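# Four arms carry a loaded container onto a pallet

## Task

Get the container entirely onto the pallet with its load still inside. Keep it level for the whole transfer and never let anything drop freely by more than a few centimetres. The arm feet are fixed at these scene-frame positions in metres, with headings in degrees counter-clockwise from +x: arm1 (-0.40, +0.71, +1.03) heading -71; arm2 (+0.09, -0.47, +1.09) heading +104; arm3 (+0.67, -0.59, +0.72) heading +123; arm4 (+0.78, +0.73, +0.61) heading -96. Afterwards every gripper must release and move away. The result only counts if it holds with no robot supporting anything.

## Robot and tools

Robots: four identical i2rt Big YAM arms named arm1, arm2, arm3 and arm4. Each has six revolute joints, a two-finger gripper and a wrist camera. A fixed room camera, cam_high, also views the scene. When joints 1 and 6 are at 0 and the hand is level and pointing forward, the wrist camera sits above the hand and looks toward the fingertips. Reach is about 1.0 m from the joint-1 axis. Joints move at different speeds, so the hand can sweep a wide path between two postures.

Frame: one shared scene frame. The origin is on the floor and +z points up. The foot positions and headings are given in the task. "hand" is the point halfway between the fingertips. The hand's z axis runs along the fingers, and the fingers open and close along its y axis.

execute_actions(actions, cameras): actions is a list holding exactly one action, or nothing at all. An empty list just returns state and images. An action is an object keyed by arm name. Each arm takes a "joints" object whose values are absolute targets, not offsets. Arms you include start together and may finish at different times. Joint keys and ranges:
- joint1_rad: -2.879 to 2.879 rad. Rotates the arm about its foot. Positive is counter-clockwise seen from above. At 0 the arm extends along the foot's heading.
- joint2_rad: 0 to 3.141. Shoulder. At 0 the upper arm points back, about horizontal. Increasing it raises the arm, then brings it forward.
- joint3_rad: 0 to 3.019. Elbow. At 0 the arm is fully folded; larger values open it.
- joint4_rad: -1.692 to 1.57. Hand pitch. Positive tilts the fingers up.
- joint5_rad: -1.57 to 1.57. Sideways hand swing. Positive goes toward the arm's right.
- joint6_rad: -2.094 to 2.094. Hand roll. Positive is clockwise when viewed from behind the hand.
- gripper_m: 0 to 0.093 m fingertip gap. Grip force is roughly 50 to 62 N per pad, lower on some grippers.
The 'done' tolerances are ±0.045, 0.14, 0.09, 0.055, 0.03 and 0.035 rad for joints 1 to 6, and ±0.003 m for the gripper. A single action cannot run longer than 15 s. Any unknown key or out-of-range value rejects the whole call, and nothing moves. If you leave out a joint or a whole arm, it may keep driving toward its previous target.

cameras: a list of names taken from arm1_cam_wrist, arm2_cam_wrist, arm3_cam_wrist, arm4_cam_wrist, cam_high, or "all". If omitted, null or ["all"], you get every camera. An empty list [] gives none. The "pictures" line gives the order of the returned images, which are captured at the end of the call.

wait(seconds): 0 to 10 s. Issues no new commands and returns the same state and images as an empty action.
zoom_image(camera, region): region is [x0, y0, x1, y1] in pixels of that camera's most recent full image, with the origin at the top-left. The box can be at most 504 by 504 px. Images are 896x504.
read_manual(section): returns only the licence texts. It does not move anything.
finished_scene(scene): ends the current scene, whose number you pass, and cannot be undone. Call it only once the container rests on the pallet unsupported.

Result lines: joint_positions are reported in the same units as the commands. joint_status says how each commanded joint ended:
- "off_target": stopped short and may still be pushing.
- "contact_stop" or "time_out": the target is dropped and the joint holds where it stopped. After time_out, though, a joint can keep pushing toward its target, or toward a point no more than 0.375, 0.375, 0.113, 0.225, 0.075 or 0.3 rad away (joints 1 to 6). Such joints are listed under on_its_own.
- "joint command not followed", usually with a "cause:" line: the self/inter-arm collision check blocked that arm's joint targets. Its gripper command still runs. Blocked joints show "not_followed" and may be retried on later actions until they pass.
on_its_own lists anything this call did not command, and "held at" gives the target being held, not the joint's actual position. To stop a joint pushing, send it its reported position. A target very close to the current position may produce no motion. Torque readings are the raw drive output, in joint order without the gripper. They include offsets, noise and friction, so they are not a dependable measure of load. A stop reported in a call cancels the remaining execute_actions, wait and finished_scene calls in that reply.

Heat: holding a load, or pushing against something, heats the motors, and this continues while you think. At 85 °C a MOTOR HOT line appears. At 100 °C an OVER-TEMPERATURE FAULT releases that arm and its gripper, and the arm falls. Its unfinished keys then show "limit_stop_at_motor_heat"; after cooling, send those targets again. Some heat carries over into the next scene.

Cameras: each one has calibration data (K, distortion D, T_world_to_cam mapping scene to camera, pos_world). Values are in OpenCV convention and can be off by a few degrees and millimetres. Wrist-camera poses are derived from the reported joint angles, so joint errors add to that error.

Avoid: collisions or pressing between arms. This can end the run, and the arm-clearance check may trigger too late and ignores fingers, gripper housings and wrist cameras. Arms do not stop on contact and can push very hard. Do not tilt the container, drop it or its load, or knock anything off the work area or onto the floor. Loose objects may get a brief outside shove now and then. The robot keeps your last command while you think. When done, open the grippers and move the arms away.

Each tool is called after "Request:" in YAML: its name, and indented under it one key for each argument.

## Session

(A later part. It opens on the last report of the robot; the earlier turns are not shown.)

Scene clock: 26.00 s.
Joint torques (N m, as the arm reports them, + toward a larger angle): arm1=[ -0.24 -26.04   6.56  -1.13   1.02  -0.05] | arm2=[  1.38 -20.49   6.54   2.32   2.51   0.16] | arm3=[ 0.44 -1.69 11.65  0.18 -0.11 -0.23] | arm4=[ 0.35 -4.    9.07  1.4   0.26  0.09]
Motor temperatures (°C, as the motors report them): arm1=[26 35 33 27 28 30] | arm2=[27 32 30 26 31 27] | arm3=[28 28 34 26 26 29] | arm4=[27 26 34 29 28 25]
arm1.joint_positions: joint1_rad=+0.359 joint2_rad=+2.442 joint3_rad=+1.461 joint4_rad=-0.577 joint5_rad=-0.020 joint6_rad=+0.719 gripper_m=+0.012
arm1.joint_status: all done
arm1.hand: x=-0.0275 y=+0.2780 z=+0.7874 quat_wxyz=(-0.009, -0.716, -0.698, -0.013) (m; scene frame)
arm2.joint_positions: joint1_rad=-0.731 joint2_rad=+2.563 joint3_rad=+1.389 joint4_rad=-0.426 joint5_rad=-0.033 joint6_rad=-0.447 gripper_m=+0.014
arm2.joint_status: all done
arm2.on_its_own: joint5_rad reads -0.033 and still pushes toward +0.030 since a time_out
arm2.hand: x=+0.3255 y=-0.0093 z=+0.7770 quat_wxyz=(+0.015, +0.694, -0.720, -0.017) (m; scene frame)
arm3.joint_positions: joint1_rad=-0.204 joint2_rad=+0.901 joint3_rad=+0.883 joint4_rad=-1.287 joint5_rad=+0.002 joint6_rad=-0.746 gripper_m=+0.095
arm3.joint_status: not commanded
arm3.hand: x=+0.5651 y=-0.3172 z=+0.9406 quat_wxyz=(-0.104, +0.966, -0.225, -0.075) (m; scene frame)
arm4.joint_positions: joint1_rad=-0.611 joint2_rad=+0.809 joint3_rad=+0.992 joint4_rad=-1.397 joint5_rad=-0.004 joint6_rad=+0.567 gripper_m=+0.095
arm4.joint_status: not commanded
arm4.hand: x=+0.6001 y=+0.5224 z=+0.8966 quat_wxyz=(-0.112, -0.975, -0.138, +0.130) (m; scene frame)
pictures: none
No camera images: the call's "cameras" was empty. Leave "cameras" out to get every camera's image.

Request:
execute_actions:
  actions:
    - {"arm1":{"joints":{"joint1_rad":0.515,"joint2_rad":2.55,"joint3_rad":1.915,"joint4_rad":-0.80,"joint6_rad":0.875}},"arm2":{"joints":{"joint1_rad":-0.908,"joint2_rad":2.635,"joint3_rad":1.745,"joint4_rad":-0.535,"joint6_rad":-0.635}},"arm3":{"joints":{"joint1_rad":0.249,"joint2_rad":1.30,"joint3_rad":1.0,"joint4_rad":-1.258}}}
  cameras: []

Request:
execute_actions:
  actions:
    - {"arm3":{"joints":{"joint2_rad":2.02,"joint3_rad":1.925,"joint4_rad":-1.448}},"arm4":{"joints":{"joint1_rad":-0.88,"joint2_rad":1.61,"joint3_rad":1.655,"joint4_rad":-1.575,"joint6_rad":0.585}}}
  cameras: ["arm3_cam_wrist","arm4_cam_wrist","cam_high"]

Scene clock: 27.63 s.
Joint torques (N m, as the arm reports them, + toward a larger angle): arm1=[ -0.07 -28.42  10.75  -1.53   0.96  -0.23] | arm2=[  0.93 -22.94   8.69   2.62   2.35  -0.07] | arm3=[ 0.98 -6.73 11.04  0.54 -0.15 -0.19] | arm4=[ 0.13 -3.61  9.13  1.35  0.23  0.13]
Motor temperatures (°C, as the motors report them): arm1=[26 35 33 27 28 30] | arm2=[27 32 30 26 31 27] | arm3=[28 28 34 26 26 29] | arm4=[27 26 34 29 28 25]
arm1.joint_positions: joint1_rad=+0.517 joint2_rad=+2.643 joint3_rad=+1.845 joint4_rad=-0.761 joint5_rad=-0.018 joint6_rad=+0.891 gripper_m=+0.012
arm1.joint_status: all done
arm1.hand: x=+0.1008 y=+0.2846 z=+0.7620 quat_wxyz=(-0.006, -0.721, -0.693, -0.013) (m; scene frame)
arm2.joint_positions: joint1_rad=-0.917 joint2_rad=+2.713 joint3_rad=+1.686 joint4_rad=-0.584 joint5_rad=-0.030 joint6_rad=-0.619 gripper_m=+0.014
arm2.joint_status: all done
arm2.on_its_own: joint5_rad reads -0.030 and still pushes toward +0.030 since a time_out
arm2.hand: x=+0.4476 y=-0.0094 z=+0.7474 quat_wxyz=(+0.018, +0.689, -0.724, -0.017) (m; scene frame)
arm3.joint_positions: joint1_rad=+0.251 joint2_rad=+1.309 joint3_rad=+0.980 joint4_rad=-1.270 joint5_rad=+0.002 joint6_rad=-0.747 gripper_m=+0.095
arm3.joint_status: all done
arm3.hand: x=+0.4153 y=-0.3511 z=+0.8615 quat_wxyz=(+0.014, +1.000, +0.000, +0.008) (m; scene frame)
arm4.joint_positions: joint1_rad=-0.611 joint2_rad=+0.809 joint3_rad=+0.992 joint4_rad=-1.397 joint5_rad=-0.004 joint6_rad=+0.567 gripper_m=+0.095
arm4.joint_status: not commanded
arm4.hand: x=+0.6001 y=+0.5224 z=+0.8966 quat_wxyz=(-0.112, -0.975, -0.138, +0.130) (m; scene frame)
pictures: none
No camera images: the call's "cameras" was empty. Leave "cameras" out to get every camera's image.

Scene clock: 29.20 s.
Joint torques (N m, as the arm reports them, + toward a larger angle): arm1=[  0.07 -28.33  10.78  -1.54   0.94  -0.22] | arm2=[  0.95 -22.63   8.65   2.61   2.35  -0.06] | arm3=[  0.61 -17.92  12.45  -0.45  -0.13  -0.2 ] | arm4=[ -1.88 -17.12  11.07   0.67   0.18   0.1 ]
Motor temperatures (°C, as the motors report them): arm1=[26 36 33 27 28 30] | arm2=[27 33 31 26 31 27] | arm3=[28 28 34 26 26 29] | arm4=[27 27 34 29 28 25]
arm1.joint_positions: joint1_rad=+0.517 joint2_rad=+2.643 joint3_rad=+1.845 joint4_rad=-0.761 joint5_rad=-0.018 joint6_rad=+0.891 gripper_m=+0.012
arm1.joint_status: not commanded
arm1.hand: x=+0.1008 y=+0.2846 z=+0.7620 quat_wxyz=(-0.006, -0.721, -0.693, -0.013) (m; scene frame)
arm2.joint_positions: joint1_rad=-0.917 joint2_rad=+2.713 joint3_rad=+1.686 joint4_rad=-0.584 joint5_rad=-0.030 joint6_rad=-0.619 gripper_m=+0.014
arm2.joint_status: not commanded
arm2.on_its_own: joint5_rad reads -0.030 and still pushes toward +0.030 since a time_out
arm2.hand: x=+0.4476 y=-0.0094 z=+0.7474 quat_wxyz=(+0.018, +0.689, -0.724, -0.017) (m; scene frame)
arm3.joint_positions: joint1_rad=+0.251 joint2_rad=+2.012 joint3_rad=+1.893 joint4_rad=-1.433 joint5_rad=+0.002 joint6_rad=-0.747 gripper_m=+0.095
arm3.joint_status: all done
arm3.hand: x=+0.2061 y=-0.1575 z=+0.8682 quat_wxyz=(-0.002, +1.000, +0.000, -0.009) (m; scene frame)
arm4.joint_positions: joint1_rad=-0.876 joint2_rad=+1.614 joint3_rad=+1.613 joint4_rad=-1.568 joint5_rad=-0.003 joint6_rad=+0.573 gripper_m=+0.095
arm4.joint_status: all done
arm4.hand: x=+0.3717 y=+0.4578 z=+0.8641 quat_wxyz=(+0.003, -1.000, -0.004, -0.003) (m; scene frame)
pictures: arm3_cam_wrist, arm4_cam_wrist, cam_high
camera_calibration (this result's frames):
arm3_cam_wrist: T_world_to_cam=[[0.0190018, 0.999786, 0.00816408, 0.149194], [0.811243, -0.0201902, 0.58436, -0.674345], [0.5844, -0.00448084, -0.811453, 0.708691], [0, 0, 0, 1]] pos_world=[0.130063, -0.159602, 0.967912]
arm4_cam_wrist: T_world_to_cam=[[-0.0192445, 0.999537, 0.0235501, -0.474991], [0.812691, 0.0019183, 0.582691, -0.800708], [0.582377, 0.0303526, -0.812352, 0.592199], [0, 0, 0, 1]] pos_world=[0.296705, 0.458332, 0.958826]
Images, in order (width x height): arm3_cam_wrist 896x504, arm4_cam_wrist 896x504, cam_high 896x504.

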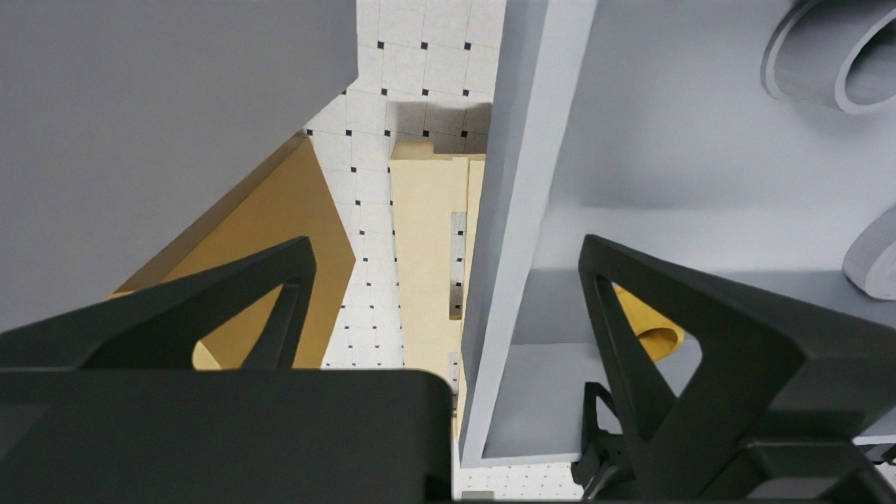

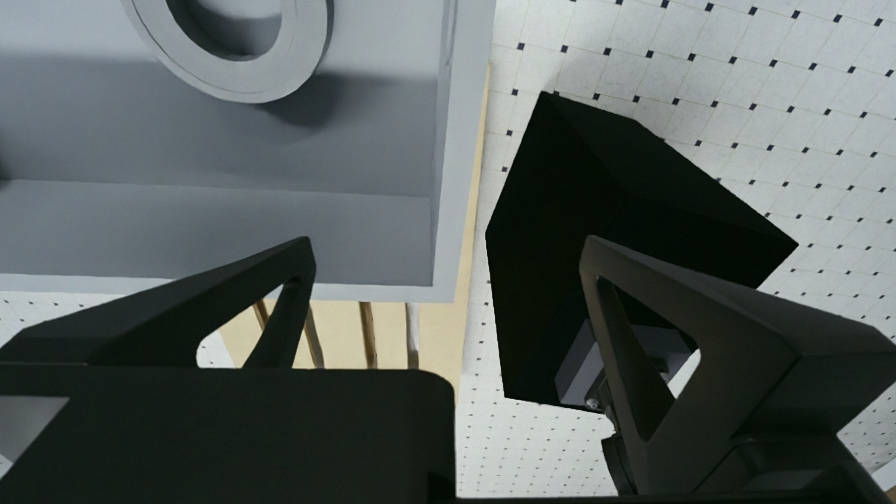

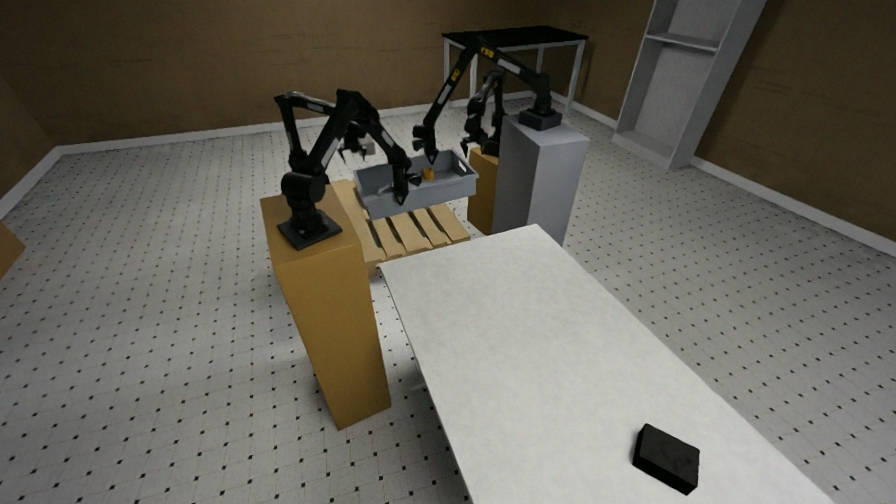

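Request:
execute_actions:
  actions:
    - {"arm3":{"joints":{"joint1_rad":0.192,"joint2_rad":2.16,"joint3_rad":1.905,"joint4_rad":-1.29,"joint6_rad":-0.71}},"arm4":{"joints":{"joint1_rad":-0.915,"joint2_rad":1.695,"joint3_rad":1.385,"joint4_rad":-1.243,"joint6_rad":0.64}}}
  cameras: ["arm3_cam_wrist","arm4_cam_wrist"]

Scene clock: 30.77 s.
Joint torques (N m, as the arm reports them, + toward a larger angle): arm1=[  0.   -28.37  10.79  -1.56   0.95  -0.21] | arm2=[  0.99 -22.65   8.67   2.64   2.35  -0.06] | arm3=[  1.41 -20.04  10.54   0.68  -0.08   0.05] | arm4=[ -1.55 -18.18   8.81   1.26   0.16   0.15]
Motor temperatures (°C, as the motors report them): arm1=[26 36 34 27 28 30] | arm2=[27 33 31 26 32 27] | arm3=[28 28 34 26 26 29] | arm4=[27 27 34 29 28 25]
arm1.joint_positions: joint1_rad=+0.517 joint2_rad=+2.643 joint3_rad=+1.845 joint4_rad=-0.761 joint5_rad=-0.018 joint6_rad=+0.891 gripper_m=+0.012
arm1.joint_status: not commanded
arm1.hand: x=+0.1008 y=+0.2846 z=+0.7620 quat_wxyz=(-0.006, -0.721, -0.693, -0.013) (m; scene frame)
arm2.joint_positions: joint1_rad=-0.917 joint2_rad=+2.713 joint3_rad=+1.686 joint4_rad=-0.584 joint5_rad=-0.030 joint6_rad=-0.619 gripper_m=+0.014
arm2.joint_status: not commanded
arm2.on_its_own: joint5_rad reads -0.030 and still pushes toward +0.030 since a time_out
arm2.hand: x=+0.4476 y=-0.0094 z=+0.7474 quat_wxyz=(+0.018, +0.689, -0.724, -0.017) (m; scene frame)
arm3.joint_positions: joint1_rad=+0.187 joint2_rad=+2.159 joint3_rad=+1.891 joint4_rad=-1.308 joint5_rad=+0.002 joint6_rad=-0.724 gripper_m=+0.095
arm3.joint_status: all done
arm3.hand: x=+0.2155 y=-0.1109 z=+0.7757 quat_wxyz=(+0.007, +0.999, -0.043, +0.000) (m; scene frame)
arm4.joint_positions: joint1_rad=-0.908 joint2_rad=+1.697 joint3_rad=+1.369 joint4_rad=-1.252 joint5_rad=-0.003 joint6_rad=+0.627 gripper_m=+0.095
arm4.joint_status: all done
arm4.hand: x=+0.3571 y=+0.4680 z=+0.7332 quat_wxyz=(+0.006, -0.999, +0.039, -0.007) (m; scene frame)
pictures: arm3_cam_wrist, arm4_cam_wrist
camera_calibration (this result's frames):
arm3_cam_wrist: T_world_to_cam=[[0.105856, 0.994346, -0.00841158, 0.0966882], [0.796091, -0.0796755, 0.599909, -0.642307], [0.595846, -0.0702004, -0.800024, 0.609724], [0, 0, 0, 1]] pos_world=[0.137798, -0.104515, 0.873933]
arm4_cam_wrist: T_world_to_cam=[[0.0667194, 0.997322, 0.0299674, -0.51672], [0.805053, -0.0715513, 0.588872, -0.679969], [0.589439, -0.0151638, -0.807671, 0.509356], [0, 0, 0, 1]] pos_world=[0.281652, 0.474407, 0.827291]
Images, in order (width x height): arm3_cam_wrist 896x504, arm4_cam_wrist 896x504.

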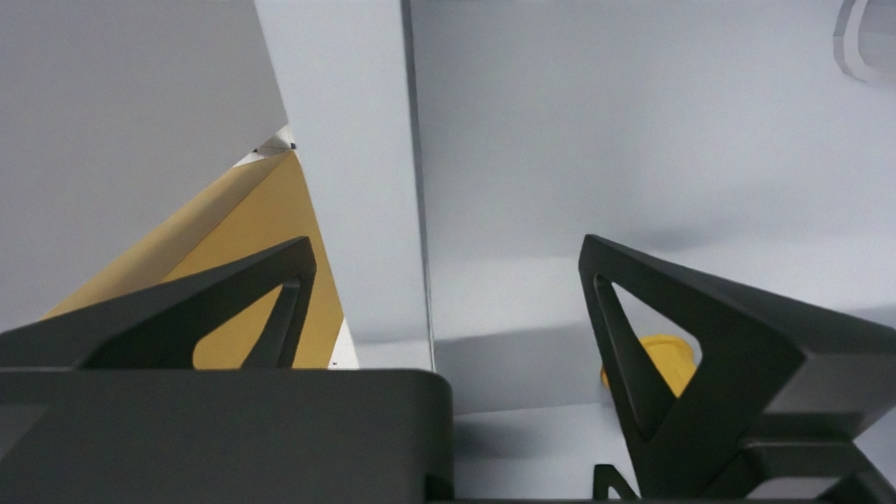

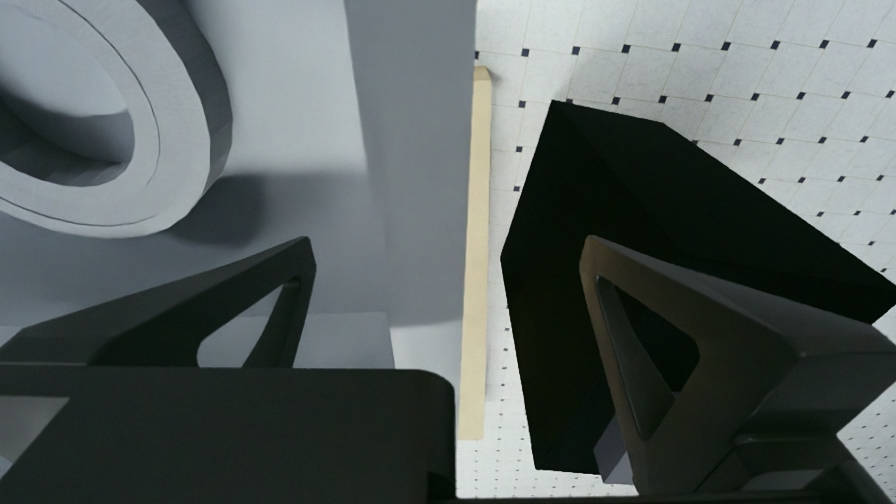

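Request:
execute_actions:
  actions:
    - {"arm3":{"joints":{"joint1_rad":0.215,"joint2_rad":2.20,"joint4_rad":-1.27,"joint6_rad":-0.72}},"arm4":{"joints":{"joint2_rad":1.75,"joint4_rad":-1.20,"joint6_rad":0.61}}}
  cameras: []

Request:
execute_actions:
  actions:
    - {"arm3":{"joints":{"gripper_m":0}},"arm4":{"joints":{"gripper_m":0}}}
  cameras: ["arm3_cam_wrist","arm4_cam_wrist"]

Scene clock: 31.77 s.
Joint torques (N m, as the arm reports them, + toward a larger angle): arm1=[ -0.09 -28.27  10.78  -1.54   0.95  -0.21] | arm2=[  0.98 -22.65   8.67   2.62   2.35  -0.06] | arm3=[  1.67 -16.82  10.59   0.87  -0.1    0.  ] | arm4=[ -1.33 -15.65   8.7    1.31   0.19  -0.12]
Motor temperatures (°C, as the motors report them): arm1=[26 36 34 27 28 30] | arm2=[27 33 31 26 32 27] | arm3=[28 28 34 26 26 29] | arm4=[27 27 34 29 28 25]
arm1.joint_positions: joint1_rad=+0.517 joint2_rad=+2.643 joint3_rad=+1.845 joint4_rad=-0.761 joint5_rad=-0.018 joint6_rad=+0.891 gripper_m=+0.012
arm1.joint_status: not commanded
arm1.hand: x=+0.1008 y=+0.2846 z=+0.7620 quat_wxyz=(-0.006, -0.721, -0.693, -0.013) (m; scene frame)
arm2.joint_positions: joint1_rad=-0.917 joint2_rad=+2.713 joint3_rad=+1.686 joint4_rad=-0.584 joint5_rad=-0.030 joint6_rad=-0.619 gripper_m=+0.014
arm2.joint_status: not commanded
arm2.on_its_own: joint5_rad reads -0.030 and still pushes toward +0.030 since a time_out
arm2.hand: x=+0.4476 y=-0.0094 z=+0.7474 quat_wxyz=(+0.018, +0.689, -0.724, -0.017) (m; scene frame)
arm3.joint_positions: joint1_rad=+0.210 joint2_rad=+2.160 joint3_rad=+1.891 joint4_rad=-1.289 joint5_rad=+0.002 joint6_rad=-0.724 gripper_m=+0.095
arm3.joint_status: all done
arm3.hand: x=+0.2015 y=-0.1181 z=+0.7756 quat_wxyz=(+0.001, +0.999, -0.032, -0.007) (m; scene frame)
arm4.joint_positions: joint1_rad=-0.908 joint2_rad=+1.727 joint3_rad=+1.369 joint4_rad=-1.209 joint5_rad=-0.003 joint6_rad=+0.623 gripper_m=+0.095
arm4.joint_status: all done
arm4.hand: x=+0.3484 y=+0.4628 z=+0.7190 quat_wxyz=(+0.002, -0.999, +0.037, -0.001) (m; scene frame)
pictures: none
No camera images: the call's "cameras" was empty. Leave "cameras" out to get every camera's image.

Scene clock: 32.53 s.
Joint torques (N m, as the arm reports them, + toward a larger angle): arm1=[  0.1  -28.34  10.77  -1.31   1.11  -0.19] | arm2=[  0.82 -22.75   8.65   2.56   2.46  -0.1 ] | arm3=[  0.87 -17.2   10.94   0.95   0.31  -0.11] | arm4=[ -0.41 -16.14   8.65   0.82   1.36  -0.1 ]
Motor temperatures (°C, as the motors report them): arm1=[26 37 34 27 28 30] | arm2=[27 33 31 26 32 27] | arm3=[28 28 34 26 26 29] | arm4=[27 27 34 29 28 25]
arm1.joint_positions: joint1_rad=+0.515 joint2_rad=+2.643 joint3_rad=+1.845 joint4_rad=-0.768 joint5_rad=-0.022 joint6_rad=+0.889 gripper_m=+0.012
arm1.joint_status: not commanded
arm1.hand: x=+0.0992 y=+0.2851 z=+0.7620 quat_wxyz=(-0.003, -0.721, -0.693, -0.015) (m; scene frame)
arm2.joint_positions: joint1_rad=-0.915 joint2_rad=+2.715 joint3_rad=+1.686 joint4_rad=-0.583 joint5_rad=-0.032 joint6_rad=-0.616 gripper_m=+0.014
arm2.joint_status: not commanded
arm2.on_its_own: joint5_rad reads -0.032 and still pushes toward +0.030 since a time_out
arm2.hand: x=+0.4458 y=-0.0087 z=+0.7464 quat_wxyz=(+0.019, +0.689, -0.725, -0.019) (m; scene frame)
arm3.joint_positions: joint1_rad=+0.214 joint2_rad=+2.162 joint3_rad=+1.888 joint4_rad=-1.290 joint5_rad=-0.006 joint6_rad=-0.717 gripper_m=+0.014
arm3.joint_status: gripper_m off_target (ended at +0.014, target +0.000)
arm3.hand: x=+0.1995 y=-0.1221 z=+0.7730 quat_wxyz=(+0.006, +0.999, -0.033, -0.007) (m; scene frame)
arm4.joint_positions: joint1_rad=-0.915 joint2_rad=+1.726 joint3_rad=+1.369 joint4_rad=-1.198 joint5_rad=-0.029 joint6_rad=+0.618 gripper_m=+0.015
arm4.joint_status: gripper_m off_target (ended at +0.015, target +0.000)
arm4.hand: x=+0.3465 y=+0.4604 z=+0.7194 quat_wxyz=(-0.012, -0.999, +0.038, -0.004) (m; scene frame)
pictures: arm3_cam_wrist, arm4_cam_wrist
camera_calibration (this result's frames):
arm3_cam_wrist: T_world_to_cam=[[0.085417, 0.996322, -0.00681609, 0.112544], [0.806019, -0.0650772, 0.588302, -0.620114], [0.585694, -0.0557449, -0.808613, 0.62671], [0, 0, 0, 1]] pos_world=[0.12315, -0.117549, 0.872347]
arm4_cam_wrist: T_world_to_cam=[[0.0641723, 0.997917, -0.00663412, -0.481051], [0.80997, -0.0482005, 0.584487, -0.673231], [0.582949, -0.0428813, -0.811376, 0.521987], [0, 0, 0, 1]] pos_world=[0.271875, 0.469982, 0.813832]
Images, in order (width x height): arm3_cam_wrist 896x504, arm4_cam_wrist 896x504.

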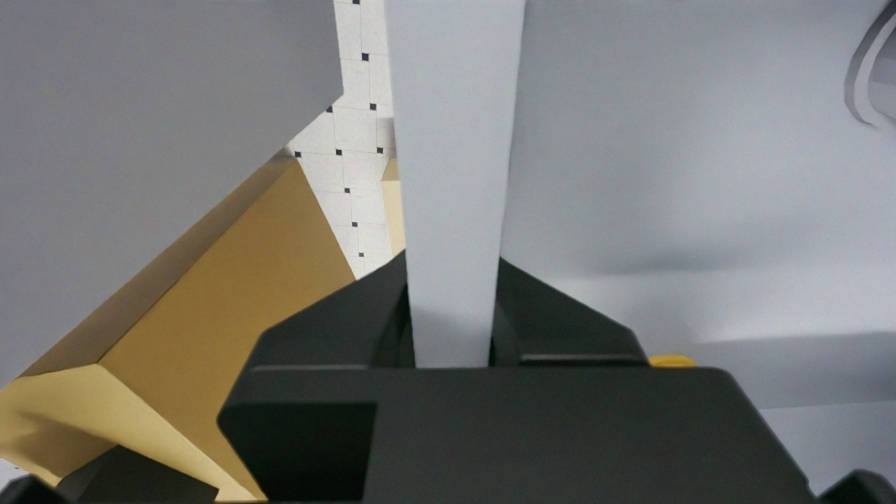

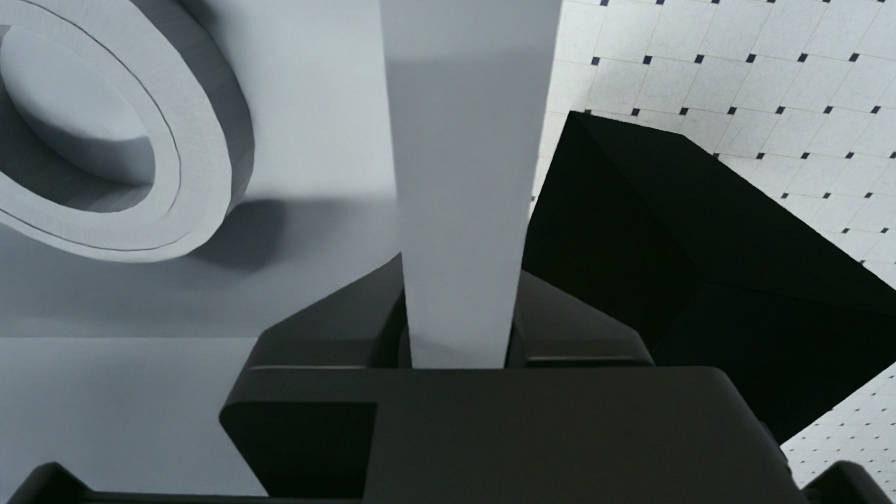

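Request:
execute_actions:
  actions:
    - {"arm3":{"joints":{"joint1_rad":0.214,"joint2_rad":2.065,"joint3_rad":1.955,"joint4_rad":-1.29}},"arm4":{"joints":{"joint2_rad":1.61,"joint3_rad":1.445,"joint4_rad":-1.22}},"arm1":{"joints":{"joint1_rad":0.515,"joint2_rad":2.64,"joint3_rad":1.86,"joint4_rad":-0.768,"joint5_rad":-0.02,"joint6_rad":0.889}},"arm2":{"joints":{"joint1_rad":-0.915,"joint2_rad":2.712,"joint3_rad":1.70,"joint4_rad":-0.583,"joint5_rad":-0.032,"joint6_rad":-0.616}}}
  cameras: []

Request:
execute_actions:
  actions:
    - {"arm1":{"joints":{"gripper_m":0.09}},"arm2":{"joints":{"gripper_m":0.09}}}
  cameras: ["cam_high","arm1_cam_wrist","arm2_cam_wrist"]

Scene clock: 33.63 s.
Joint torques (N m, as the arm reports them, + toward a larger angle): arm1=[  0.51 -22.42   6.29  -0.18   0.95  -0.06] | arm2=[  0.77 -18.13   5.47   0.7    0.89   0.11] | arm3=[  0.37 -27.27  14.95  -0.06   0.11  -0.11] | arm4=[ -1.02 -29.06  12.77   0.43   1.55  -0.08]
Motor temperatures (°C, as the motors report them): arm1=[26 37 34 27 28 30] | arm2=[27 33 31 26 32 27] | arm3=[28 29 34 26 26 29] | arm4=[27 27 35 29 28 25]
arm1.joint_positions: joint1_rad=+0.512 joint2_rad=+2.646 joint3_rad=+1.845 joint4_rad=-0.766 joint5_rad=-0.039 joint6_rad=+0.888 gripper_m=+0.012
arm1.joint_status: all done
arm1.hand: x=+0.0995 y=+0.2869 z=+0.7599 quat_wxyz=(-0.001, -0.722, -0.692, -0.023) (m; scene frame)
arm2.joint_positions: joint1_rad=-0.922 joint2_rad=+2.721 joint3_rad=+1.686 joint4_rad=-0.587 joint5_rad=-0.057 joint6_rad=-0.617 gripper_m=+0.013
arm2.joint_status: all done
arm2.hand: x=+0.4436 y=-0.0115 z=+0.7436 quat_wxyz=(+0.025, +0.686, -0.727, -0.030) (m; scene frame)
arm3.joint_positions: joint1_rad=+0.215 joint2_rad=+2.162 joint3_rad=+1.888 joint4_rad=-1.290 joint5_rad=-0.002 joint6_rad=-0.716 gripper_m=+0.014
arm3.joint_status: all done
arm3.hand: x=+0.1995 y=-0.1222 z=+0.7730 quat_wxyz=(+0.004, +0.999, -0.033, -0.006) (m; scene frame)
arm4.joint_positions: joint1_rad=-0.915 joint2_rad=+1.713 joint3_rad=+1.374 joint4_rad=-1.208 joint5_rad=-0.034 joint6_rad=+0.618 gripper_m=+0.014
arm4.joint_status: all done
arm4.hand: x=+0.3474 y=+0.4599 z=+0.7275 quat_wxyz=(-0.016, -0.999, +0.037, -0.002) (m; scene frame)
pictures: none
No camera images: the call's "cameras" was empty. Leave "cameras" out to get every camera's image.

Scene clock: 34.33 s.
Joint torques (N m, as the arm reports them, + toward a larger angle): arm1=[  0.39 -22.01   6.26  -0.18   0.17  -0.05] | arm2=[  0.82 -18.28   5.45   0.69  -0.04   0.11] | arm3=[  0.38 -26.85  14.8    0.1    0.08  -0.11] | arm4=[ -1.01 -27.96  12.9    0.47   1.42  -0.1 ]
Motor temperatures (°C, as the motors report them): arm1=[26 37 34 27 28 30] | arm2=[27 33 31 26 32 27] | arm3=[28 29 35 26 26 29] | arm4=[27 27 35 29 28 25]
arm1.joint_positions: joint1_rad=+0.513 joint2_rad=+2.646 joint3_rad=+1.845 joint4_rad=-0.767 joint5_rad=-0.023 joint6_rad=+0.888 gripper_m=+0.090
arm1.joint_status: all done
arm1.hand: x=+0.0979 y=+0.2852 z=+0.7598 quat_wxyz=(-0.002, -0.721, -0.692, -0.015) (m; scene frame)
arm2.joint_positions: joint1_rad=-0.921 joint2_rad=+2.721 joint3_rad=+1.686 joint4_rad=-0.587 joint5_rad=-0.034 joint6_rad=-0.617 gripper_m=+0.090
arm2.joint_status: all done
arm2.hand: x=+0.4461 y=-0.0135 z=+0.7434 quat_wxyz=(+0.024, +0.687, -0.726, -0.019) (m; scene frame)
arm3.joint_positions: joint1_rad=+0.215 joint2_rad=+2.162 joint3_rad=+1.888 joint4_rad=-1.289 joint5_rad=-0.002 joint6_rad=-0.716 gripper_m=+0.014
arm3.joint_status: not commanded
arm3.hand: x=+0.1991 y=-0.1218 z=+0.7730 quat_wxyz=(+0.004, +0.999, -0.033, -0.007) (m; scene frame)
arm4.joint_positions: joint1_rad=-0.915 joint2_rad=+1.710 joint3_rad=+1.374 joint4_rad=-1.208 joint5_rad=-0.031 joint6_rad=+0.618 gripper_m=+0.014
arm4.joint_status: not commanded
arm4.hand: x=+0.3471 y=+0.4603 z=+0.7286 quat_wxyz=(-0.016, -0.999, +0.037, +0.000) (m; scene frame)
pictures: arm1_cam_wrist, arm2_cam_wrist, cam_high
camera_calibration (this result's frames):
arm1_cam_wrist: T_world_to_cam=[[-0.998942, 0.0397559, -0.0231006, 0.0989861], [0.0178802, 0.798733, 0.601419, -0.683598], [0.0423612, 0.60037, -0.7986, 0.554209], [0, 0, 0, 1]] pos_world=[0.0876273, 0.209347, 0.856007]
arm2_cam_wrist: T_world_to_cam=[[0.996321, -0.0575909, -0.0634614, -0.399412], [-0.00940142, -0.809512, 0.587028, -0.439015], [-0.0851802, -0.584272, -0.807075, 0.751843], [0, 0, 0, 1]] pos_world=[0.457857, 0.0608907, 0.839161]
Images, in order (width x height): arm1_cam_wrist 896x504, arm2_cam_wrist 896x504, cam_high 896x504.

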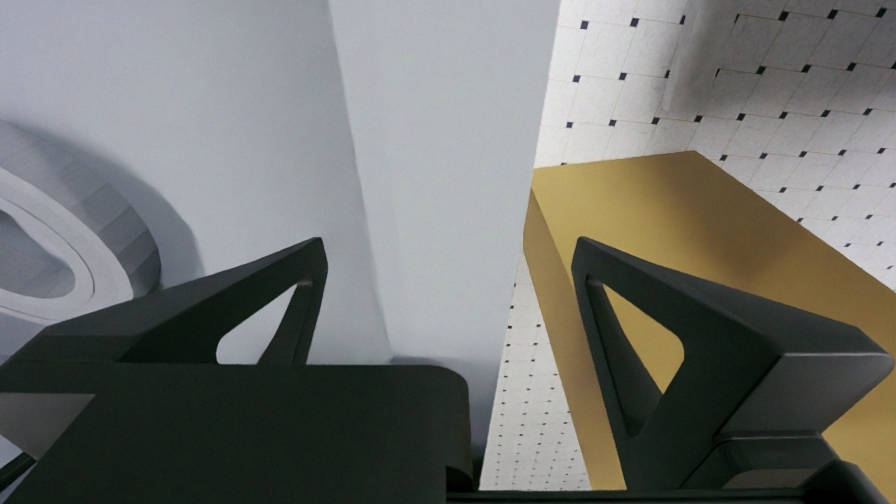

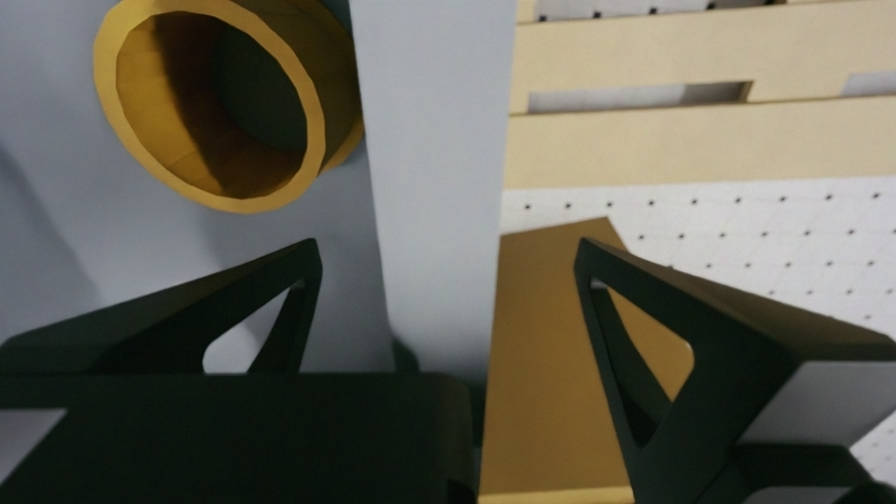

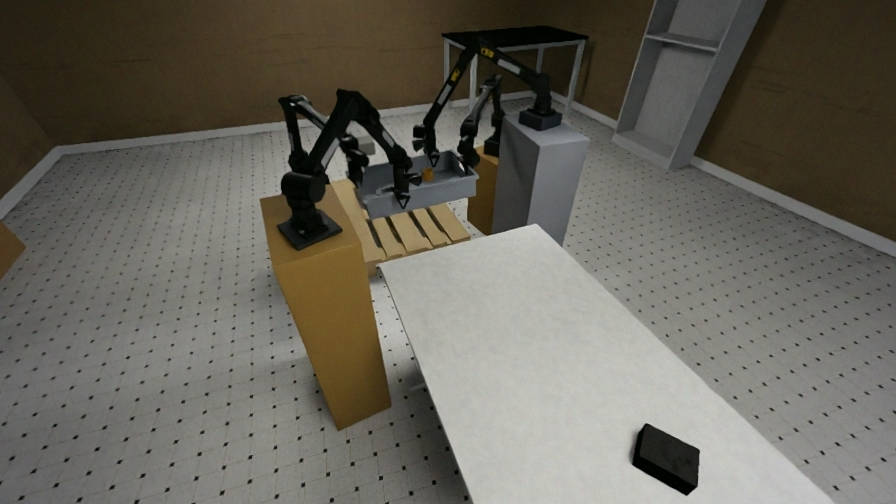

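Request:
execute_actions:
  actions:
    - {"arm1":{"joints":{"joint2_rad":2.40,"joint4_rad":-1.03}},"arm2":{"joints":{"joint2_rad":2.46,"joint4_rad":-0.85,"joint3_rad":1.66}},"arm3":{"joints":{"joint2_rad":2.135,"joint4_rad":-1.24}}}
  cameras: []

Request:
execute_actions:
  actions:
    - {"arm1":{"joints":{"joint2_rad":0.6,"joint3_rad":1.4,"joint1_rad":-0.3}},"arm2":{"joints":{"joint2_rad":0.9}}}
  cameras: ["cam_high"]

Scene clock: 35.93 s.
Joint torques (N m, as the arm reports them, + toward a larger angle): arm1=[  0.25 -19.88   7.34  -0.43   0.16  -0.06] | arm2=[  0.76 -16.63   6.44   0.11  -0.05   0.11] | arm3=[  0.11 -23.28  14.84   0.41  -0.1   -0.21] | arm4=[ -0.52 -27.73  12.82   0.52   0.72  -0.08]
Motor temperatures (°C, as the motors report them): arm1=[26 37 34 27 28 30] | arm2=[27 33 31 26 31 27] | arm3=[28 30 35 26 26 29] | arm4=[27 28 36 29 28 25]
arm1.joint_positions: joint1_rad=+0.513 joint2_rad=+2.374 joint3_rad=+1.851 joint4_rad=-1.020 joint5_rad=-0.023 joint6_rad=+0.888 gripper_m=+0.090
arm1.joint_status: all done
arm1.hand: x=+0.1156 y=+0.2677 z=+0.9375 quat_wxyz=(-0.014, -0.721, -0.692, -0.016) (m; scene frame)
arm2.joint_positions: joint1_rad=-0.921 joint2_rad=+2.441 joint3_rad=+1.654 joint4_rad=-0.840 joint5_rad=-0.034 joint6_rad=-0.617 gripper_m=+0.090
arm2.joint_status: all done
arm2.hand: x=+0.4668 y=+0.0100 z=+0.9010 quat_wxyz=(+0.027, +0.687, -0.726, -0.018) (m; scene frame)
arm3.joint_positions: joint1_rad=+0.216 joint2_rad=+2.182 joint3_rad=+1.888 joint4_rad=-1.248 joint5_rad=+0.002 joint6_rad=-0.708 gripper_m=+0.014
arm3.joint_status: all done
arm3.hand: x=+0.1933 y=-0.1159 z=+0.7604 quat_wxyz=(-0.005, +0.999, -0.037, -0.013) (m; scene frame)
arm4.joint_positions: joint1_rad=-0.919 joint2_rad=+1.707 joint3_rad=+1.374 joint4_rad=-1.212 joint5_rad=-0.015 joint6_rad=+0.620 gripper_m=+0.014
arm4.joint_status: not commanded
arm4.hand: x=+0.3456 y=+0.4649 z=+0.7303 quat_wxyz=(-0.008, -0.999, +0.041, +0.004) (m; scene frame)
pictures: none
No camera images: the call's "cameras" was empty. Leave "cameras" out to get every camera's image.

Scene clock: 38.03 s.
Joint torques (N m, as the arm reports them, + toward a larger angle): arm1=[ 0.33  1.47  6.51  1.04 -0.17 -0.14] | arm2=[ 0.54 -0.58  7.38  2.24  0.02  0.17] | arm3=[  0.61 -23.52  14.88   0.44  -0.1   -0.2 ] | arm4=[ -0.33 -27.28  12.86   0.6    0.7   -0.07]
Motor temperatures (°C, as the motors report them): arm1=[26 36 34 27 28 30] | arm2=[27 33 31 26 31 27] | arm3=[28 30 36 26 26 29] | arm4=[27 28 36 29 28 25]
arm1.joint_positions: joint1_rad=-0.307 joint2_rad=+0.593 joint3_rad=+1.403 joint4_rad=-1.022 joint5_rad=-0.017 joint6_rad=+0.888 gripper_m=+0.090
arm1.joint_status: all done
arm1.hand: x=-0.3915 y=+0.4630 z=+1.6497 quat_wxyz=(-0.597, -0.729, -0.274, +0.193) (m; scene frame)
arm2.joint_positions: joint1_rad=-0.921 joint2_rad=+0.897 joint3_rad=+1.659 joint4_rad=-0.845 joint5_rad=-0.034 joint6_rad=-0.617 gripper_m=+0.090
arm2.joint_status: all done
arm2.hand: x=+0.3122 y=-0.1984 z=+1.8038 quat_wxyz=(-0.672, +0.509, -0.527, -0.111) (m; scene frame)
arm3.joint_positions: joint1_rad=+0.216 joint2_rad=+2.182 joint3_rad=+1.888 joint4_rad=-1.248 joint5_rad=+0.002 joint6_rad=-0.708 gripper_m=+0.014
arm3.joint_status: not commanded
arm3.hand: x=+0.1933 y=-0.1159 z=+0.7604 quat_wxyz=(-0.005, +0.999, -0.037, -0.013) (m; scene frame)
arm4.joint_positions: joint1_rad=-0.919 joint2_rad=+1.707 joint3_rad=+1.374 joint4_rad=-1.212 joint5_rad=-0.015 joint6_rad=+0.620 gripper_m=+0.014
arm4.joint_status: not commanded
arm4.hand: x=+0.3456 y=+0.4649 z=+0.7303 quat_wxyz=(-0.008, -0.999, +0.041, +0.004) (m; scene frame)
pictures: cam_high
Images, in order (width x height): cam_high 896x504.

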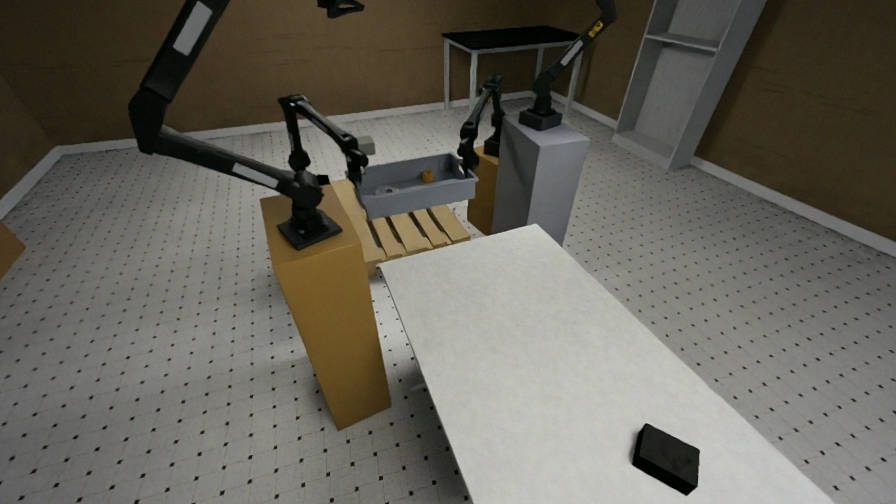

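Request:
execute_actions:
  actions:
    - {"arm3":{"joints":{"joint1_rad":0.09,"joint2_rad":2.03,"joint3_rad":1.50,"joint4_rad":-0.915,"joint6_rad":-0.84}},"arm4":{"joints":{"joint1_rad":-0.73,"joint2_rad":1.55,"joint3_rad":1.093,"joint4_rad":-0.985,"joint6_rad":0.81}},"arm2":{"joints":{"joint1_rad":0.3,"joint2_rad":0.6,"joint3_rad":1.4}}}
  cameras: []

Scene clock: 39.90 s.
Joint torques (N m, as the arm reports them, + toward a larger angle): arm1=[ 0.43  1.48  6.54  1.01 -0.17 -0.13] | arm2=[ 0.58  3.09  6.8   2.27 -0.02  0.16] | arm3=[ -0.78 -23.88  11.87   0.06  -0.86  -0.31] | arm4=[ -0.45 -21.39  12.1    0.77   0.75  -0.07]
Motor temperatures (°C, as the motors report them): arm1=[26 36 34 27 28 30] | arm2=[27 32 31 26 30 27] | arm3=[28 31 36 26 26 29] | arm4=[27 28 37 29 28 25]
arm1.joint_positions: joint1_rad=-0.307 joint2_rad=+0.593 joint3_rad=+1.403 joint4_rad=-1.022 joint5_rad=-0.017 joint6_rad=+0.888 gripper_m=+0.090
arm1.joint_status: not commanded
arm1.hand: x=-0.3915 y=+0.4630 z=+1.6497 quat_wxyz=(-0.597, -0.729, -0.274, +0.193) (m; scene frame)
arm2.joint_positions: joint1_rad=+0.294 joint2_rad=+0.596 joint3_rad=+1.402 joint4_rad=-0.847 joint5_rad=-0.033 joint6_rad=-0.617 gripper_m=+0.090
arm2.joint_status: all done
arm2.hand: x=-0.0449 y=-0.2652 z=+1.7564 quat_wxyz=(-0.504, +0.704, -0.134, -0.481) (m; scene frame)
arm3.joint_positions: joint1_rad=+0.100 joint2_rad=+2.113 joint3_rad=+1.452 joint4_rad=-0.911 joint5_rad=+0.018 joint6_rad=-0.817 gripper_m=+0.015
arm3.joint_status: all done
arm3.hand: x=+0.3090 y=-0.1348 z=+0.6540 quat_wxyz=(+0.000, +0.999, -0.040, +0.004) (m; scene frame)
arm4.joint_positions: joint1_rad=-0.734 joint2_rad=+1.618 joint3_rad=+1.020 joint4_rad=-0.983 joint5_rad=-0.014 joint6_rad=+0.819 gripper_m=+0.013
arm4.joint_status: all done
arm4.hand: x=+0.4670 y=+0.4477 z=+0.6494 quat_wxyz=(+0.003, -0.999, +0.047, -0.011) (m; scene frame)
pictures: none
No camera images: the call's "cameras" was empty. Leave "cameras" out to get every camera's image.

Request:
execute_actions:
  actions:
    - {"arm3":{"joints":{"joint1_rad":-0.05,"joint2_rad":2.09,"joint3_rad":1.272,"joint4_rad":-0.632,"joint6_rad":-0.98}},"arm4":{"joints":{"joint1_rad":-0.545,"joint2_rad":1.61,"joint3_rad":0.84,"joint4_rad":-0.665,"joint6_rad":0.995}}}
  cameras: []

Request:
execute_actions:
  actions:
    - {"arm3":{"joints":{"joint1_rad":-0.22,"joint2_rad":2.26,"joint3_rad":1.175,"joint4_rad":-0.372,"joint6_rad":-1.152}},"arm4":{"joints":{"joint1_rad":-0.293,"joint2_rad":1.83,"joint3_rad":0.685,"joint4_rad":-0.305,"joint6_rad":1.245}}}
  cameras: []

Scene clock: 41.30 s.
Joint torques (N m, as the arm reports them, + toward a larger angle): arm1=[ 0.35  1.47  6.53  1.02 -0.17 -0.13] | arm2=[ 0.54  2.97  6.81  2.26 -0.02  0.16] | arm3=[ -0.21 -20.16  10.74   0.25  -0.37  -0.25] | arm4=[ -0.63 -17.63  10.63   1.24   0.4   -0.08]
Motor temperatures (°C, as the motors report them): arm1=[26 35 34 27 28 30] | arm2=[27 32 31 26 30 27] | arm3=[28 31 36 26 26 29] | arm4=[27 28 37 29 28 25]
arm1.joint_positions: joint1_rad=-0.307 joint2_rad=+0.593 joint3_rad=+1.403 joint4_rad=-1.022 joint5_rad=-0.017 joint6_rad=+0.888 gripper_m=+0.090
arm1.joint_status: not commanded
arm1.hand: x=-0.3915 y=+0.4630 z=+1.6497 quat_wxyz=(-0.597, -0.729, -0.274, +0.193) (m; scene frame)
arm2.joint_positions: joint1_rad=+0.294 joint2_rad=+0.596 joint3_rad=+1.402 joint4_rad=-0.847 joint5_rad=-0.033 joint6_rad=-0.617 gripper_m=+0.090
arm2.joint_status: not commanded
arm2.hand: x=-0.0449 y=-0.2652 z=+1.7564 quat_wxyz=(-0.504, +0.704, -0.134, -0.481) (m; scene frame)
arm3.joint_positions: joint1_rad=-0.038 joint2_rad=+2.148 joint3_rad=+1.215 joint4_rad=-0.632 joint5_rad=+0.007 joint6_rad=-0.959 gripper_m=+0.015
arm3.joint_status: all done
arm3.hand: x=+0.4045 y=-0.1455 z=+0.5724 quat_wxyz=(+0.001, +0.999, -0.038, -0.001) (m; scene frame)
arm4.joint_positions: joint1_rad=-0.546 joint2_rad=+1.656 joint3_rad=+0.765 joint4_rad=-0.673 joint5_rad=-0.007 joint6_rad=+1.002 gripper_m=+0.013
arm4.joint_status: all done
arm4.hand: x=+0.5590 y=+0.4407 z=+0.5646 quat_wxyz=(+0.000, -0.999, +0.046, -0.003) (m; scene frame)
pictures: none
No camera images: the call's "cameras" was empty. Leave "cameras" out to get every camera's image.

Scene clock: 42.50 s.
Joint torques (N m, as the arm reports them, + toward a larger angle): arm1=[ 0.45  1.53  6.55  1.01 -0.17 -0.13] | arm2=[ 0.58  2.97  6.82  2.27 -0.02  0.16] | arm3=[ -0.32 -21.48   7.68   0.13  -0.4   -0.28] | arm4=[ -0.82 -18.51   6.66   1.48   0.3   -0.1 ]
Motor temperatures (°C, as the motors report them): arm1=[26 35 34 27 28 30] | arm2=[27 32 31 26 30 27] | arm3=[28 31 36 26 26 29] | arm4=[27 28 36 29 28 25]
arm1.joint_positions: joint1_rad=-0.307 joint2_rad=+0.593 joint3_rad=+1.403 joint4_rad=-1.022 joint5_rad=-0.017 joint6_rad=+0.888 gripper_m=+0.090
arm1.joint_status: not commanded
arm1.hand: x=-0.3915 y=+0.4630 z=+1.6497 quat_wxyz=(-0.597, -0.729, -0.274, +0.193) (m; scene frame)
arm2.joint_positions: joint1_rad=+0.294 joint2_rad=+0.596 joint3_rad=+1.402 joint4_rad=-0.847 joint5_rad=-0.033 joint6_rad=-0.617 gripper_m=+0.090
arm2.joint_status: not commanded
arm2.hand: x=-0.0449 y=-0.2652 z=+1.7564 quat_wxyz=(-0.504, +0.704, -0.134, -0.481) (m; scene frame)
arm3.joint_positions: joint1_rad=-0.212 joint2_rad=+2.342 joint3_rad=+1.127 joint4_rad=-0.369 joint5_rad=+0.007 joint6_rad=-1.133 gripper_m=+0.015
arm3.joint_status: all done
arm3.hand: x=+0.5020 y=-0.1548 z=+0.4648 quat_wxyz=(+0.010, +0.999, -0.038, +0.003) (m; scene frame)
arm4.joint_positions: joint1_rad=-0.291 joint2_rad=+1.888 joint3_rad=+0.628 joint4_rad=-0.320 joint5_rad=-0.005 joint6_rad=+1.258 gripper_m=+0.013
arm4.joint_status: all done
arm4.hand: x=+0.6567 y=+0.4360 z=+0.4653 quat_wxyz=(+0.008, -0.999, +0.046, -0.006) (m; scene frame)
pictures: none
No camera images: the call's "cameras" was empty. Leave "cameras" out to get every camera's image.

Request:
execute_actions:
  actions:
    - {"arm3":{"joints":{"joint1_rad":-0.422,"joint2_rad":2.472,"joint3_rad":1.198,"joint4_rad":-0.155,"joint6_rad":-1.352}},"arm4":{"joints":{"joint1_rad":0.01,"joint2_rad":2.158,"joint3_rad":0.70,"joint4_rad":0.012,"joint6_rad":1.55}}}
  cameras: []

Request:
execute_actions:
  actions:
    - {"arm3":{"joints":{"joint1_rad":-0.606,"joint2_rad":2.715,"joint3_rad":1.33,"joint4_rad":-0.04,"joint6_rad":-1.54}},"arm4":{"joints":{"joint1_rad":0.28,"joint2_rad":2.46,"joint3_rad":0.842,"joint4_rad":0.172,"joint6_rad":1.825}}}
  cameras: ["cam_high","arm3_cam_wrist","arm4_cam_wrist"]

Scene clock: 44.00 s.
Joint torques (N m, as the arm reports them, + toward a larger angle): arm1=[ 0.33  1.54  6.53  1.04 -0.18 -0.13] | arm2=[ 0.53  2.97  6.8   2.27 -0.02  0.16] | arm3=[ -0.02 -20.96   6.86   0.54  -0.06  -0.25] | arm4=[ -1.37 -19.63   4.11   1.68   0.09  -0.24]
Motor temperatures (°C, as the motors report them): arm1=[26 35 34 27 28 30] | arm2=[27 32 31 26 30 27] | arm3=[28 31 35 26 26 29] | arm4=[27 28 36 29 28 25]
arm1.joint_positions: joint1_rad=-0.307 joint2_rad=+0.593 joint3_rad=+1.403 joint4_rad=-1.022 joint5_rad=-0.017 joint6_rad=+0.888 gripper_m=+0.090
arm1.joint_status: not commanded
arm1.hand: x=-0.3915 y=+0.4630 z=+1.6497 quat_wxyz=(-0.597, -0.729, -0.274, +0.193) (m; scene frame)
arm2.joint_positions: joint1_rad=+0.294 joint2_rad=+0.596 joint3_rad=+1.402 joint4_rad=-0.847 joint5_rad=-0.033 joint6_rad=-0.617 gripper_m=+0.090
arm2.joint_status: not commanded
arm2.hand: x=-0.0449 y=-0.2652 z=+1.7564 quat_wxyz=(-0.504, +0.704, -0.134, -0.481) (m; scene frame)
arm3.joint_positions: joint1_rad=-0.417 joint2_rad=+2.551 joint3_rad=+1.137 joint4_rad=-0.171 joint5_rad=+0.000 joint6_rad=-1.335 gripper_m=+0.015
arm3.joint_status: all done
arm3.hand: x=+0.5978 y=-0.1658 z=+0.3752 quat_wxyz=(+0.013, +0.999, -0.039, -0.001) (m; scene frame)
arm4.joint_positions: joint1_rad=+0.020 joint2_rad=+2.213 joint3_rad=+0.650 joint4_rad=-0.009 joint5_rad=+0.001 joint6_rad=+1.570 gripper_m=+0.013
arm4.joint_status: all done
arm4.hand: x=+0.7533 y=+0.4263 z=+0.3713 quat_wxyz=(+0.005, -0.999, +0.047, -0.002) (m; scene frame)
pictures: none
No camera images: the call's "cameras" was empty. Leave "cameras" out to get every camera's image.

Scene clock: 45.23 s.
Joint torques (N m, as the arm reports them, + toward a larger angle): arm1=[ 0.37  1.56  6.55  1.02 -0.17 -0.13] | arm2=[ 0.52  2.91  6.82  2.29 -0.02  0.16] | arm3=[  0.66 -21.15   5.11   0.65  -0.16  -0.28] | arm4=[ -2.33 -22.14   1.     1.8   -0.05  -0.32]
Motor temperatures (°C, as the motors report them): arm1=[26 34 34 27 28 30] | arm2=[27 31 31 26 30 27] | arm3=[28 31 35 26 26 29] | arm4=[27 28 36 29 28 25]
arm1.joint_positions: joint1_rad=-0.307 joint2_rad=+0.593 joint3_rad=+1.403 joint4_rad=-1.022 joint5_rad=-0.017 joint6_rad=+0.888 gripper_m=+0.090
arm1.joint_status: not commanded
arm1.hand: x=-0.3915 y=+0.4630 z=+1.6497 quat_wxyz=(-0.597, -0.729, -0.274, +0.193) (m; scene frame)
arm2.joint_positions: joint1_rad=+0.294 joint2_rad=+0.596 joint3_rad=+1.402 joint4_rad=-0.847 joint5_rad=-0.033 joint6_rad=-0.617 gripper_m=+0.090
arm2.joint_status: not commanded
arm2.hand: x=-0.0449 y=-0.2652 z=+1.7564 quat_wxyz=(-0.504, +0.704, -0.134, -0.481) (m; scene frame)
arm3.joint_positions: joint1_rad=-0.612 joint2_rad=+2.799 joint3_rad=+1.279 joint4_rad=-0.060 joint5_rad=+0.002 joint6_rad=-1.522 gripper_m=+0.015
arm3.joint_status: all done
arm3.hand: x=+0.6807 y=-0.1744 z=+0.2791 quat_wxyz=(+0.011, +0.999, -0.043, -0.002) (m; scene frame)
arm4.joint_positions: joint1_rad=+0.297 joint2_rad=+2.525 joint3_rad=+0.817 joint4_rad=+0.148 joint5_rad=+0.004 joint6_rad=+1.855 gripper_m=+0.013
arm4.joint_status: all done
arm4.hand: x=+0.8404 y=+0.4160 z=+0.2763 quat_wxyz=(-0.001, -0.999, +0.050, -0.002) (m; scene frame)
pictures: arm3_cam_wrist, arm4_cam_wrist, cam_high
camera_calibration (this result's frames):
arm3_cam_wrist: T_world_to_cam=[[0.106204, 0.994211, -0.0162819, 0.108278], [0.798006, -0.0754531, 0.597907, -0.719828], [0.593217, -0.0764931, -0.8014, -0.0681439], [0, 0, 0, 1]] pos_world=[0.603352, -0.167177, 0.377543]
arm4_cam_wrist: T_world_to_cam=[[0.0898084, 0.995837, 0.0155788, -0.498194], [0.809595, -0.0821049, 0.581219, -0.801109], [0.580078, -0.0395858, -0.813598, -0.125667], [0, 0, 0, 1]] pos_world=[0.766212, 0.42537, 0.371138]
Images, in order (width x height): arm3_cam_wrist 896x504, arm4_cam_wrist 896x504, cam_high 896x504.

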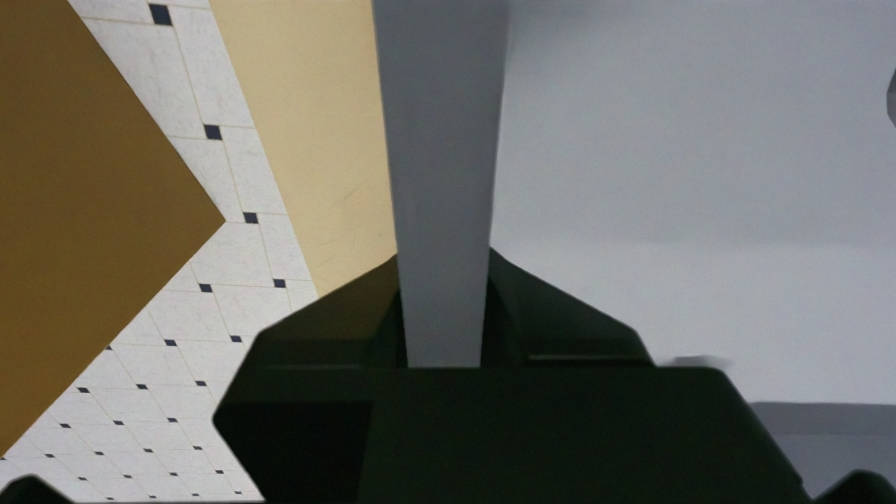

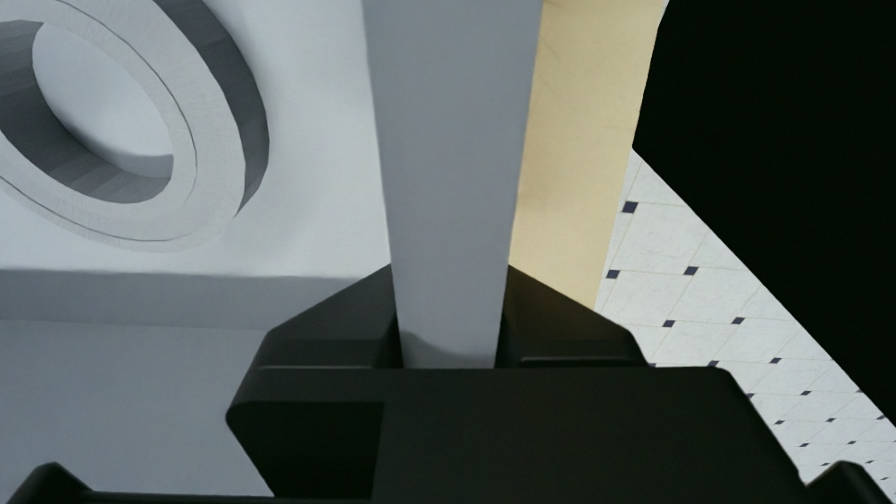

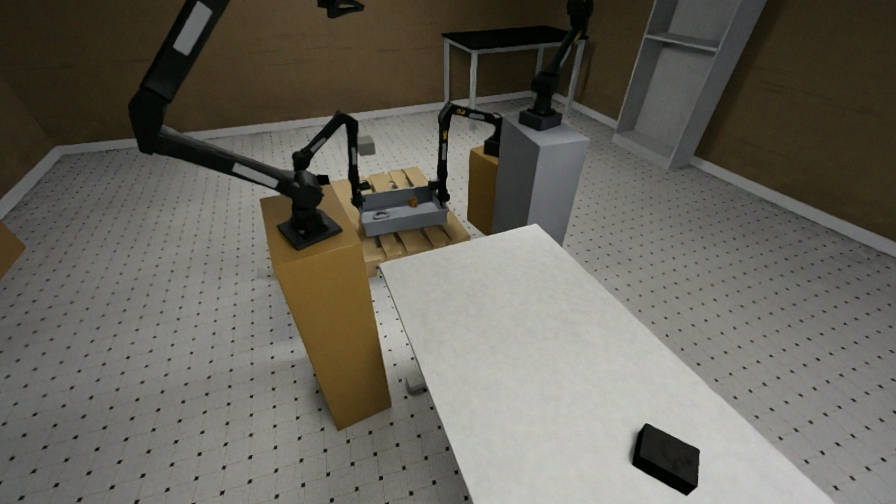

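Request:
execute_actions:
  actions:
    - {"arm3":{"joints":{"joint2_rad":2.83,"joint3_rad":1.44}},"arm4":{"joints":{"joint1_rad":0.295,"joint2_rad":2.61,"joint3_rad":0.935,"joint4_rad":0.22,"joint6_rad":1.85}}}
  cameras: []

Request:
execute_actions:
  actions:
    - {"arm3":{"joints":{"joint2_rad":2.90,"joint3_rad":1.50}},"arm4":{"joints":{"joint2_rad":2.685,"joint3_rad":0.985,"joint4_rad":0.235}}}
  cameras: []

Scene clock: 46.37 s.
Joint torques (N m, as the arm reports them, + toward a larger angle): arm1=[ 0.36  1.5   6.53  1.04 -0.18 -0.14] | arm2=[ 0.57  2.95  6.81  2.25 -0.02  0.16] | arm3=[  0.72 -21.6    5.21   0.8   -0.05  -0.27] | arm4=[ -0.72 -23.01   0.01   1.52  -0.16  -0.09]
Motor temperatures (°C, as the motors report them): arm1=[26 34 34 27 28 30] | arm2=[27 31 31 26 30 27] | arm3=[28 31 35 26 26 29] | arm4=[27 28 35 29 28 25]
arm1.joint_positions: joint1_rad=-0.307 joint2_rad=+0.593 joint3_rad=+1.403 joint4_rad=-1.022 joint5_rad=-0.017 joint6_rad=+0.888 gripper_m=+0.090
arm1.joint_status: not commanded
arm1.hand: x=-0.3915 y=+0.4630 z=+1.6497 quat_wxyz=(-0.597, -0.729, -0.274, +0.193) (m; scene frame)
arm2.joint_positions: joint1_rad=+0.294 joint2_rad=+0.596 joint3_rad=+1.402 joint4_rad=-0.847 joint5_rad=-0.033 joint6_rad=-0.617 gripper_m=+0.090
arm2.joint_status: not commanded
arm2.hand: x=-0.0449 y=-0.2652 z=+1.7564 quat_wxyz=(-0.504, +0.704, -0.134, -0.481) (m; scene frame)
arm3.joint_positions: joint1_rad=-0.612 joint2_rad=+2.913 joint3_rad=+1.386 joint4_rad=-0.060 joint5_rad=+0.000 joint6_rad=-1.520 gripper_m=+0.015
arm3.joint_status: all done
arm3.hand: x=+0.6799 y=-0.1744 z=+0.2354 quat_wxyz=(+0.014, +0.999, -0.044, -0.003) (m; scene frame)
arm4.joint_positions: joint1_rad=+0.297 joint2_rad=+2.676 joint3_rad=+0.915 joint4_rad=+0.202 joint5_rad=+0.006 joint6_rad=+1.858 gripper_m=+0.013
arm4.joint_status: all done
arm4.hand: x=+0.8405 y=+0.4154 z=+0.2253 quat_wxyz=(-0.002, -0.999, +0.052, -0.001) (m; scene frame)
pictures: none
No camera images: the call's "cameras" was empty. Leave "cameras" out to get every camera's image.

Scene clock: 47.07 s.
Joint torques (N m, as the arm reports them, + toward a larger angle): arm1=[ 0.45  1.58  6.53  1.04 -0.17 -0.13] | arm2=[ 0.6   2.99  6.8   2.27 -0.02  0.16] | arm3=[  1.09 -19.23   6.46   0.8   -0.63  -0.37] | arm4=[ -0.86 -19.22   1.63   1.45   0.56  -0.1 ]
Motor temperatures (°C, as the motors report them): arm1=[26 34 34 27 28 30] | arm2=[27 31 31 26 29 27] | arm3=[28 31 35 26 26 29] | arm4=[27 29 35 29 28 25]
arm1.joint_positions: joint1_rad=-0.307 joint2_rad=+0.593 joint3_rad=+1.403 joint4_rad=-1.022 joint5_rad=-0.017 joint6_rad=+0.888 gripper_m=+0.090
arm1.joint_status: not commanded
arm1.hand: x=-0.3915 y=+0.4630 z=+1.6497 quat_wxyz=(-0.597, -0.729, -0.274, +0.193) (m; scene frame)
arm2.joint_positions: joint1_rad=+0.294 joint2_rad=+0.596 joint3_rad=+1.402 joint4_rad=-0.847 joint5_rad=-0.033 joint6_rad=-0.617 gripper_m=+0.090
arm2.joint_status: not commanded
arm2.hand: x=-0.0449 y=-0.2652 z=+1.7564 quat_wxyz=(-0.504, +0.704, -0.134, -0.481) (m; scene frame)
arm3.joint_positions: joint1_rad=-0.608 joint2_rad=+2.958 joint3_rad=+1.432 joint4_rad=-0.060 joint5_rad=+0.012 joint6_rad=-1.512 gripper_m=+0.015
arm3.joint_status: all done
arm3.hand: x=+0.6805 y=-0.1730 z=+0.2182 quat_wxyz=(+0.013, +0.999, -0.046, +0.003) (m; scene frame)
arm4.joint_positions: joint1_rad=+0.296 joint2_rad=+2.720 joint3_rad=+0.945 joint4_rad=+0.220 joint5_rad=-0.011 joint6_rad=+1.860 gripper_m=+0.013
arm4.joint_status: all done
arm4.hand: x=+0.8430 y=+0.4160 z=+0.2103 quat_wxyz=(-0.002, -0.999, +0.053, -0.009) (m; scene frame)
pictures: none
No camera images: the call's "cameras" was empty. Leave "cameras" out to get every camera's image.


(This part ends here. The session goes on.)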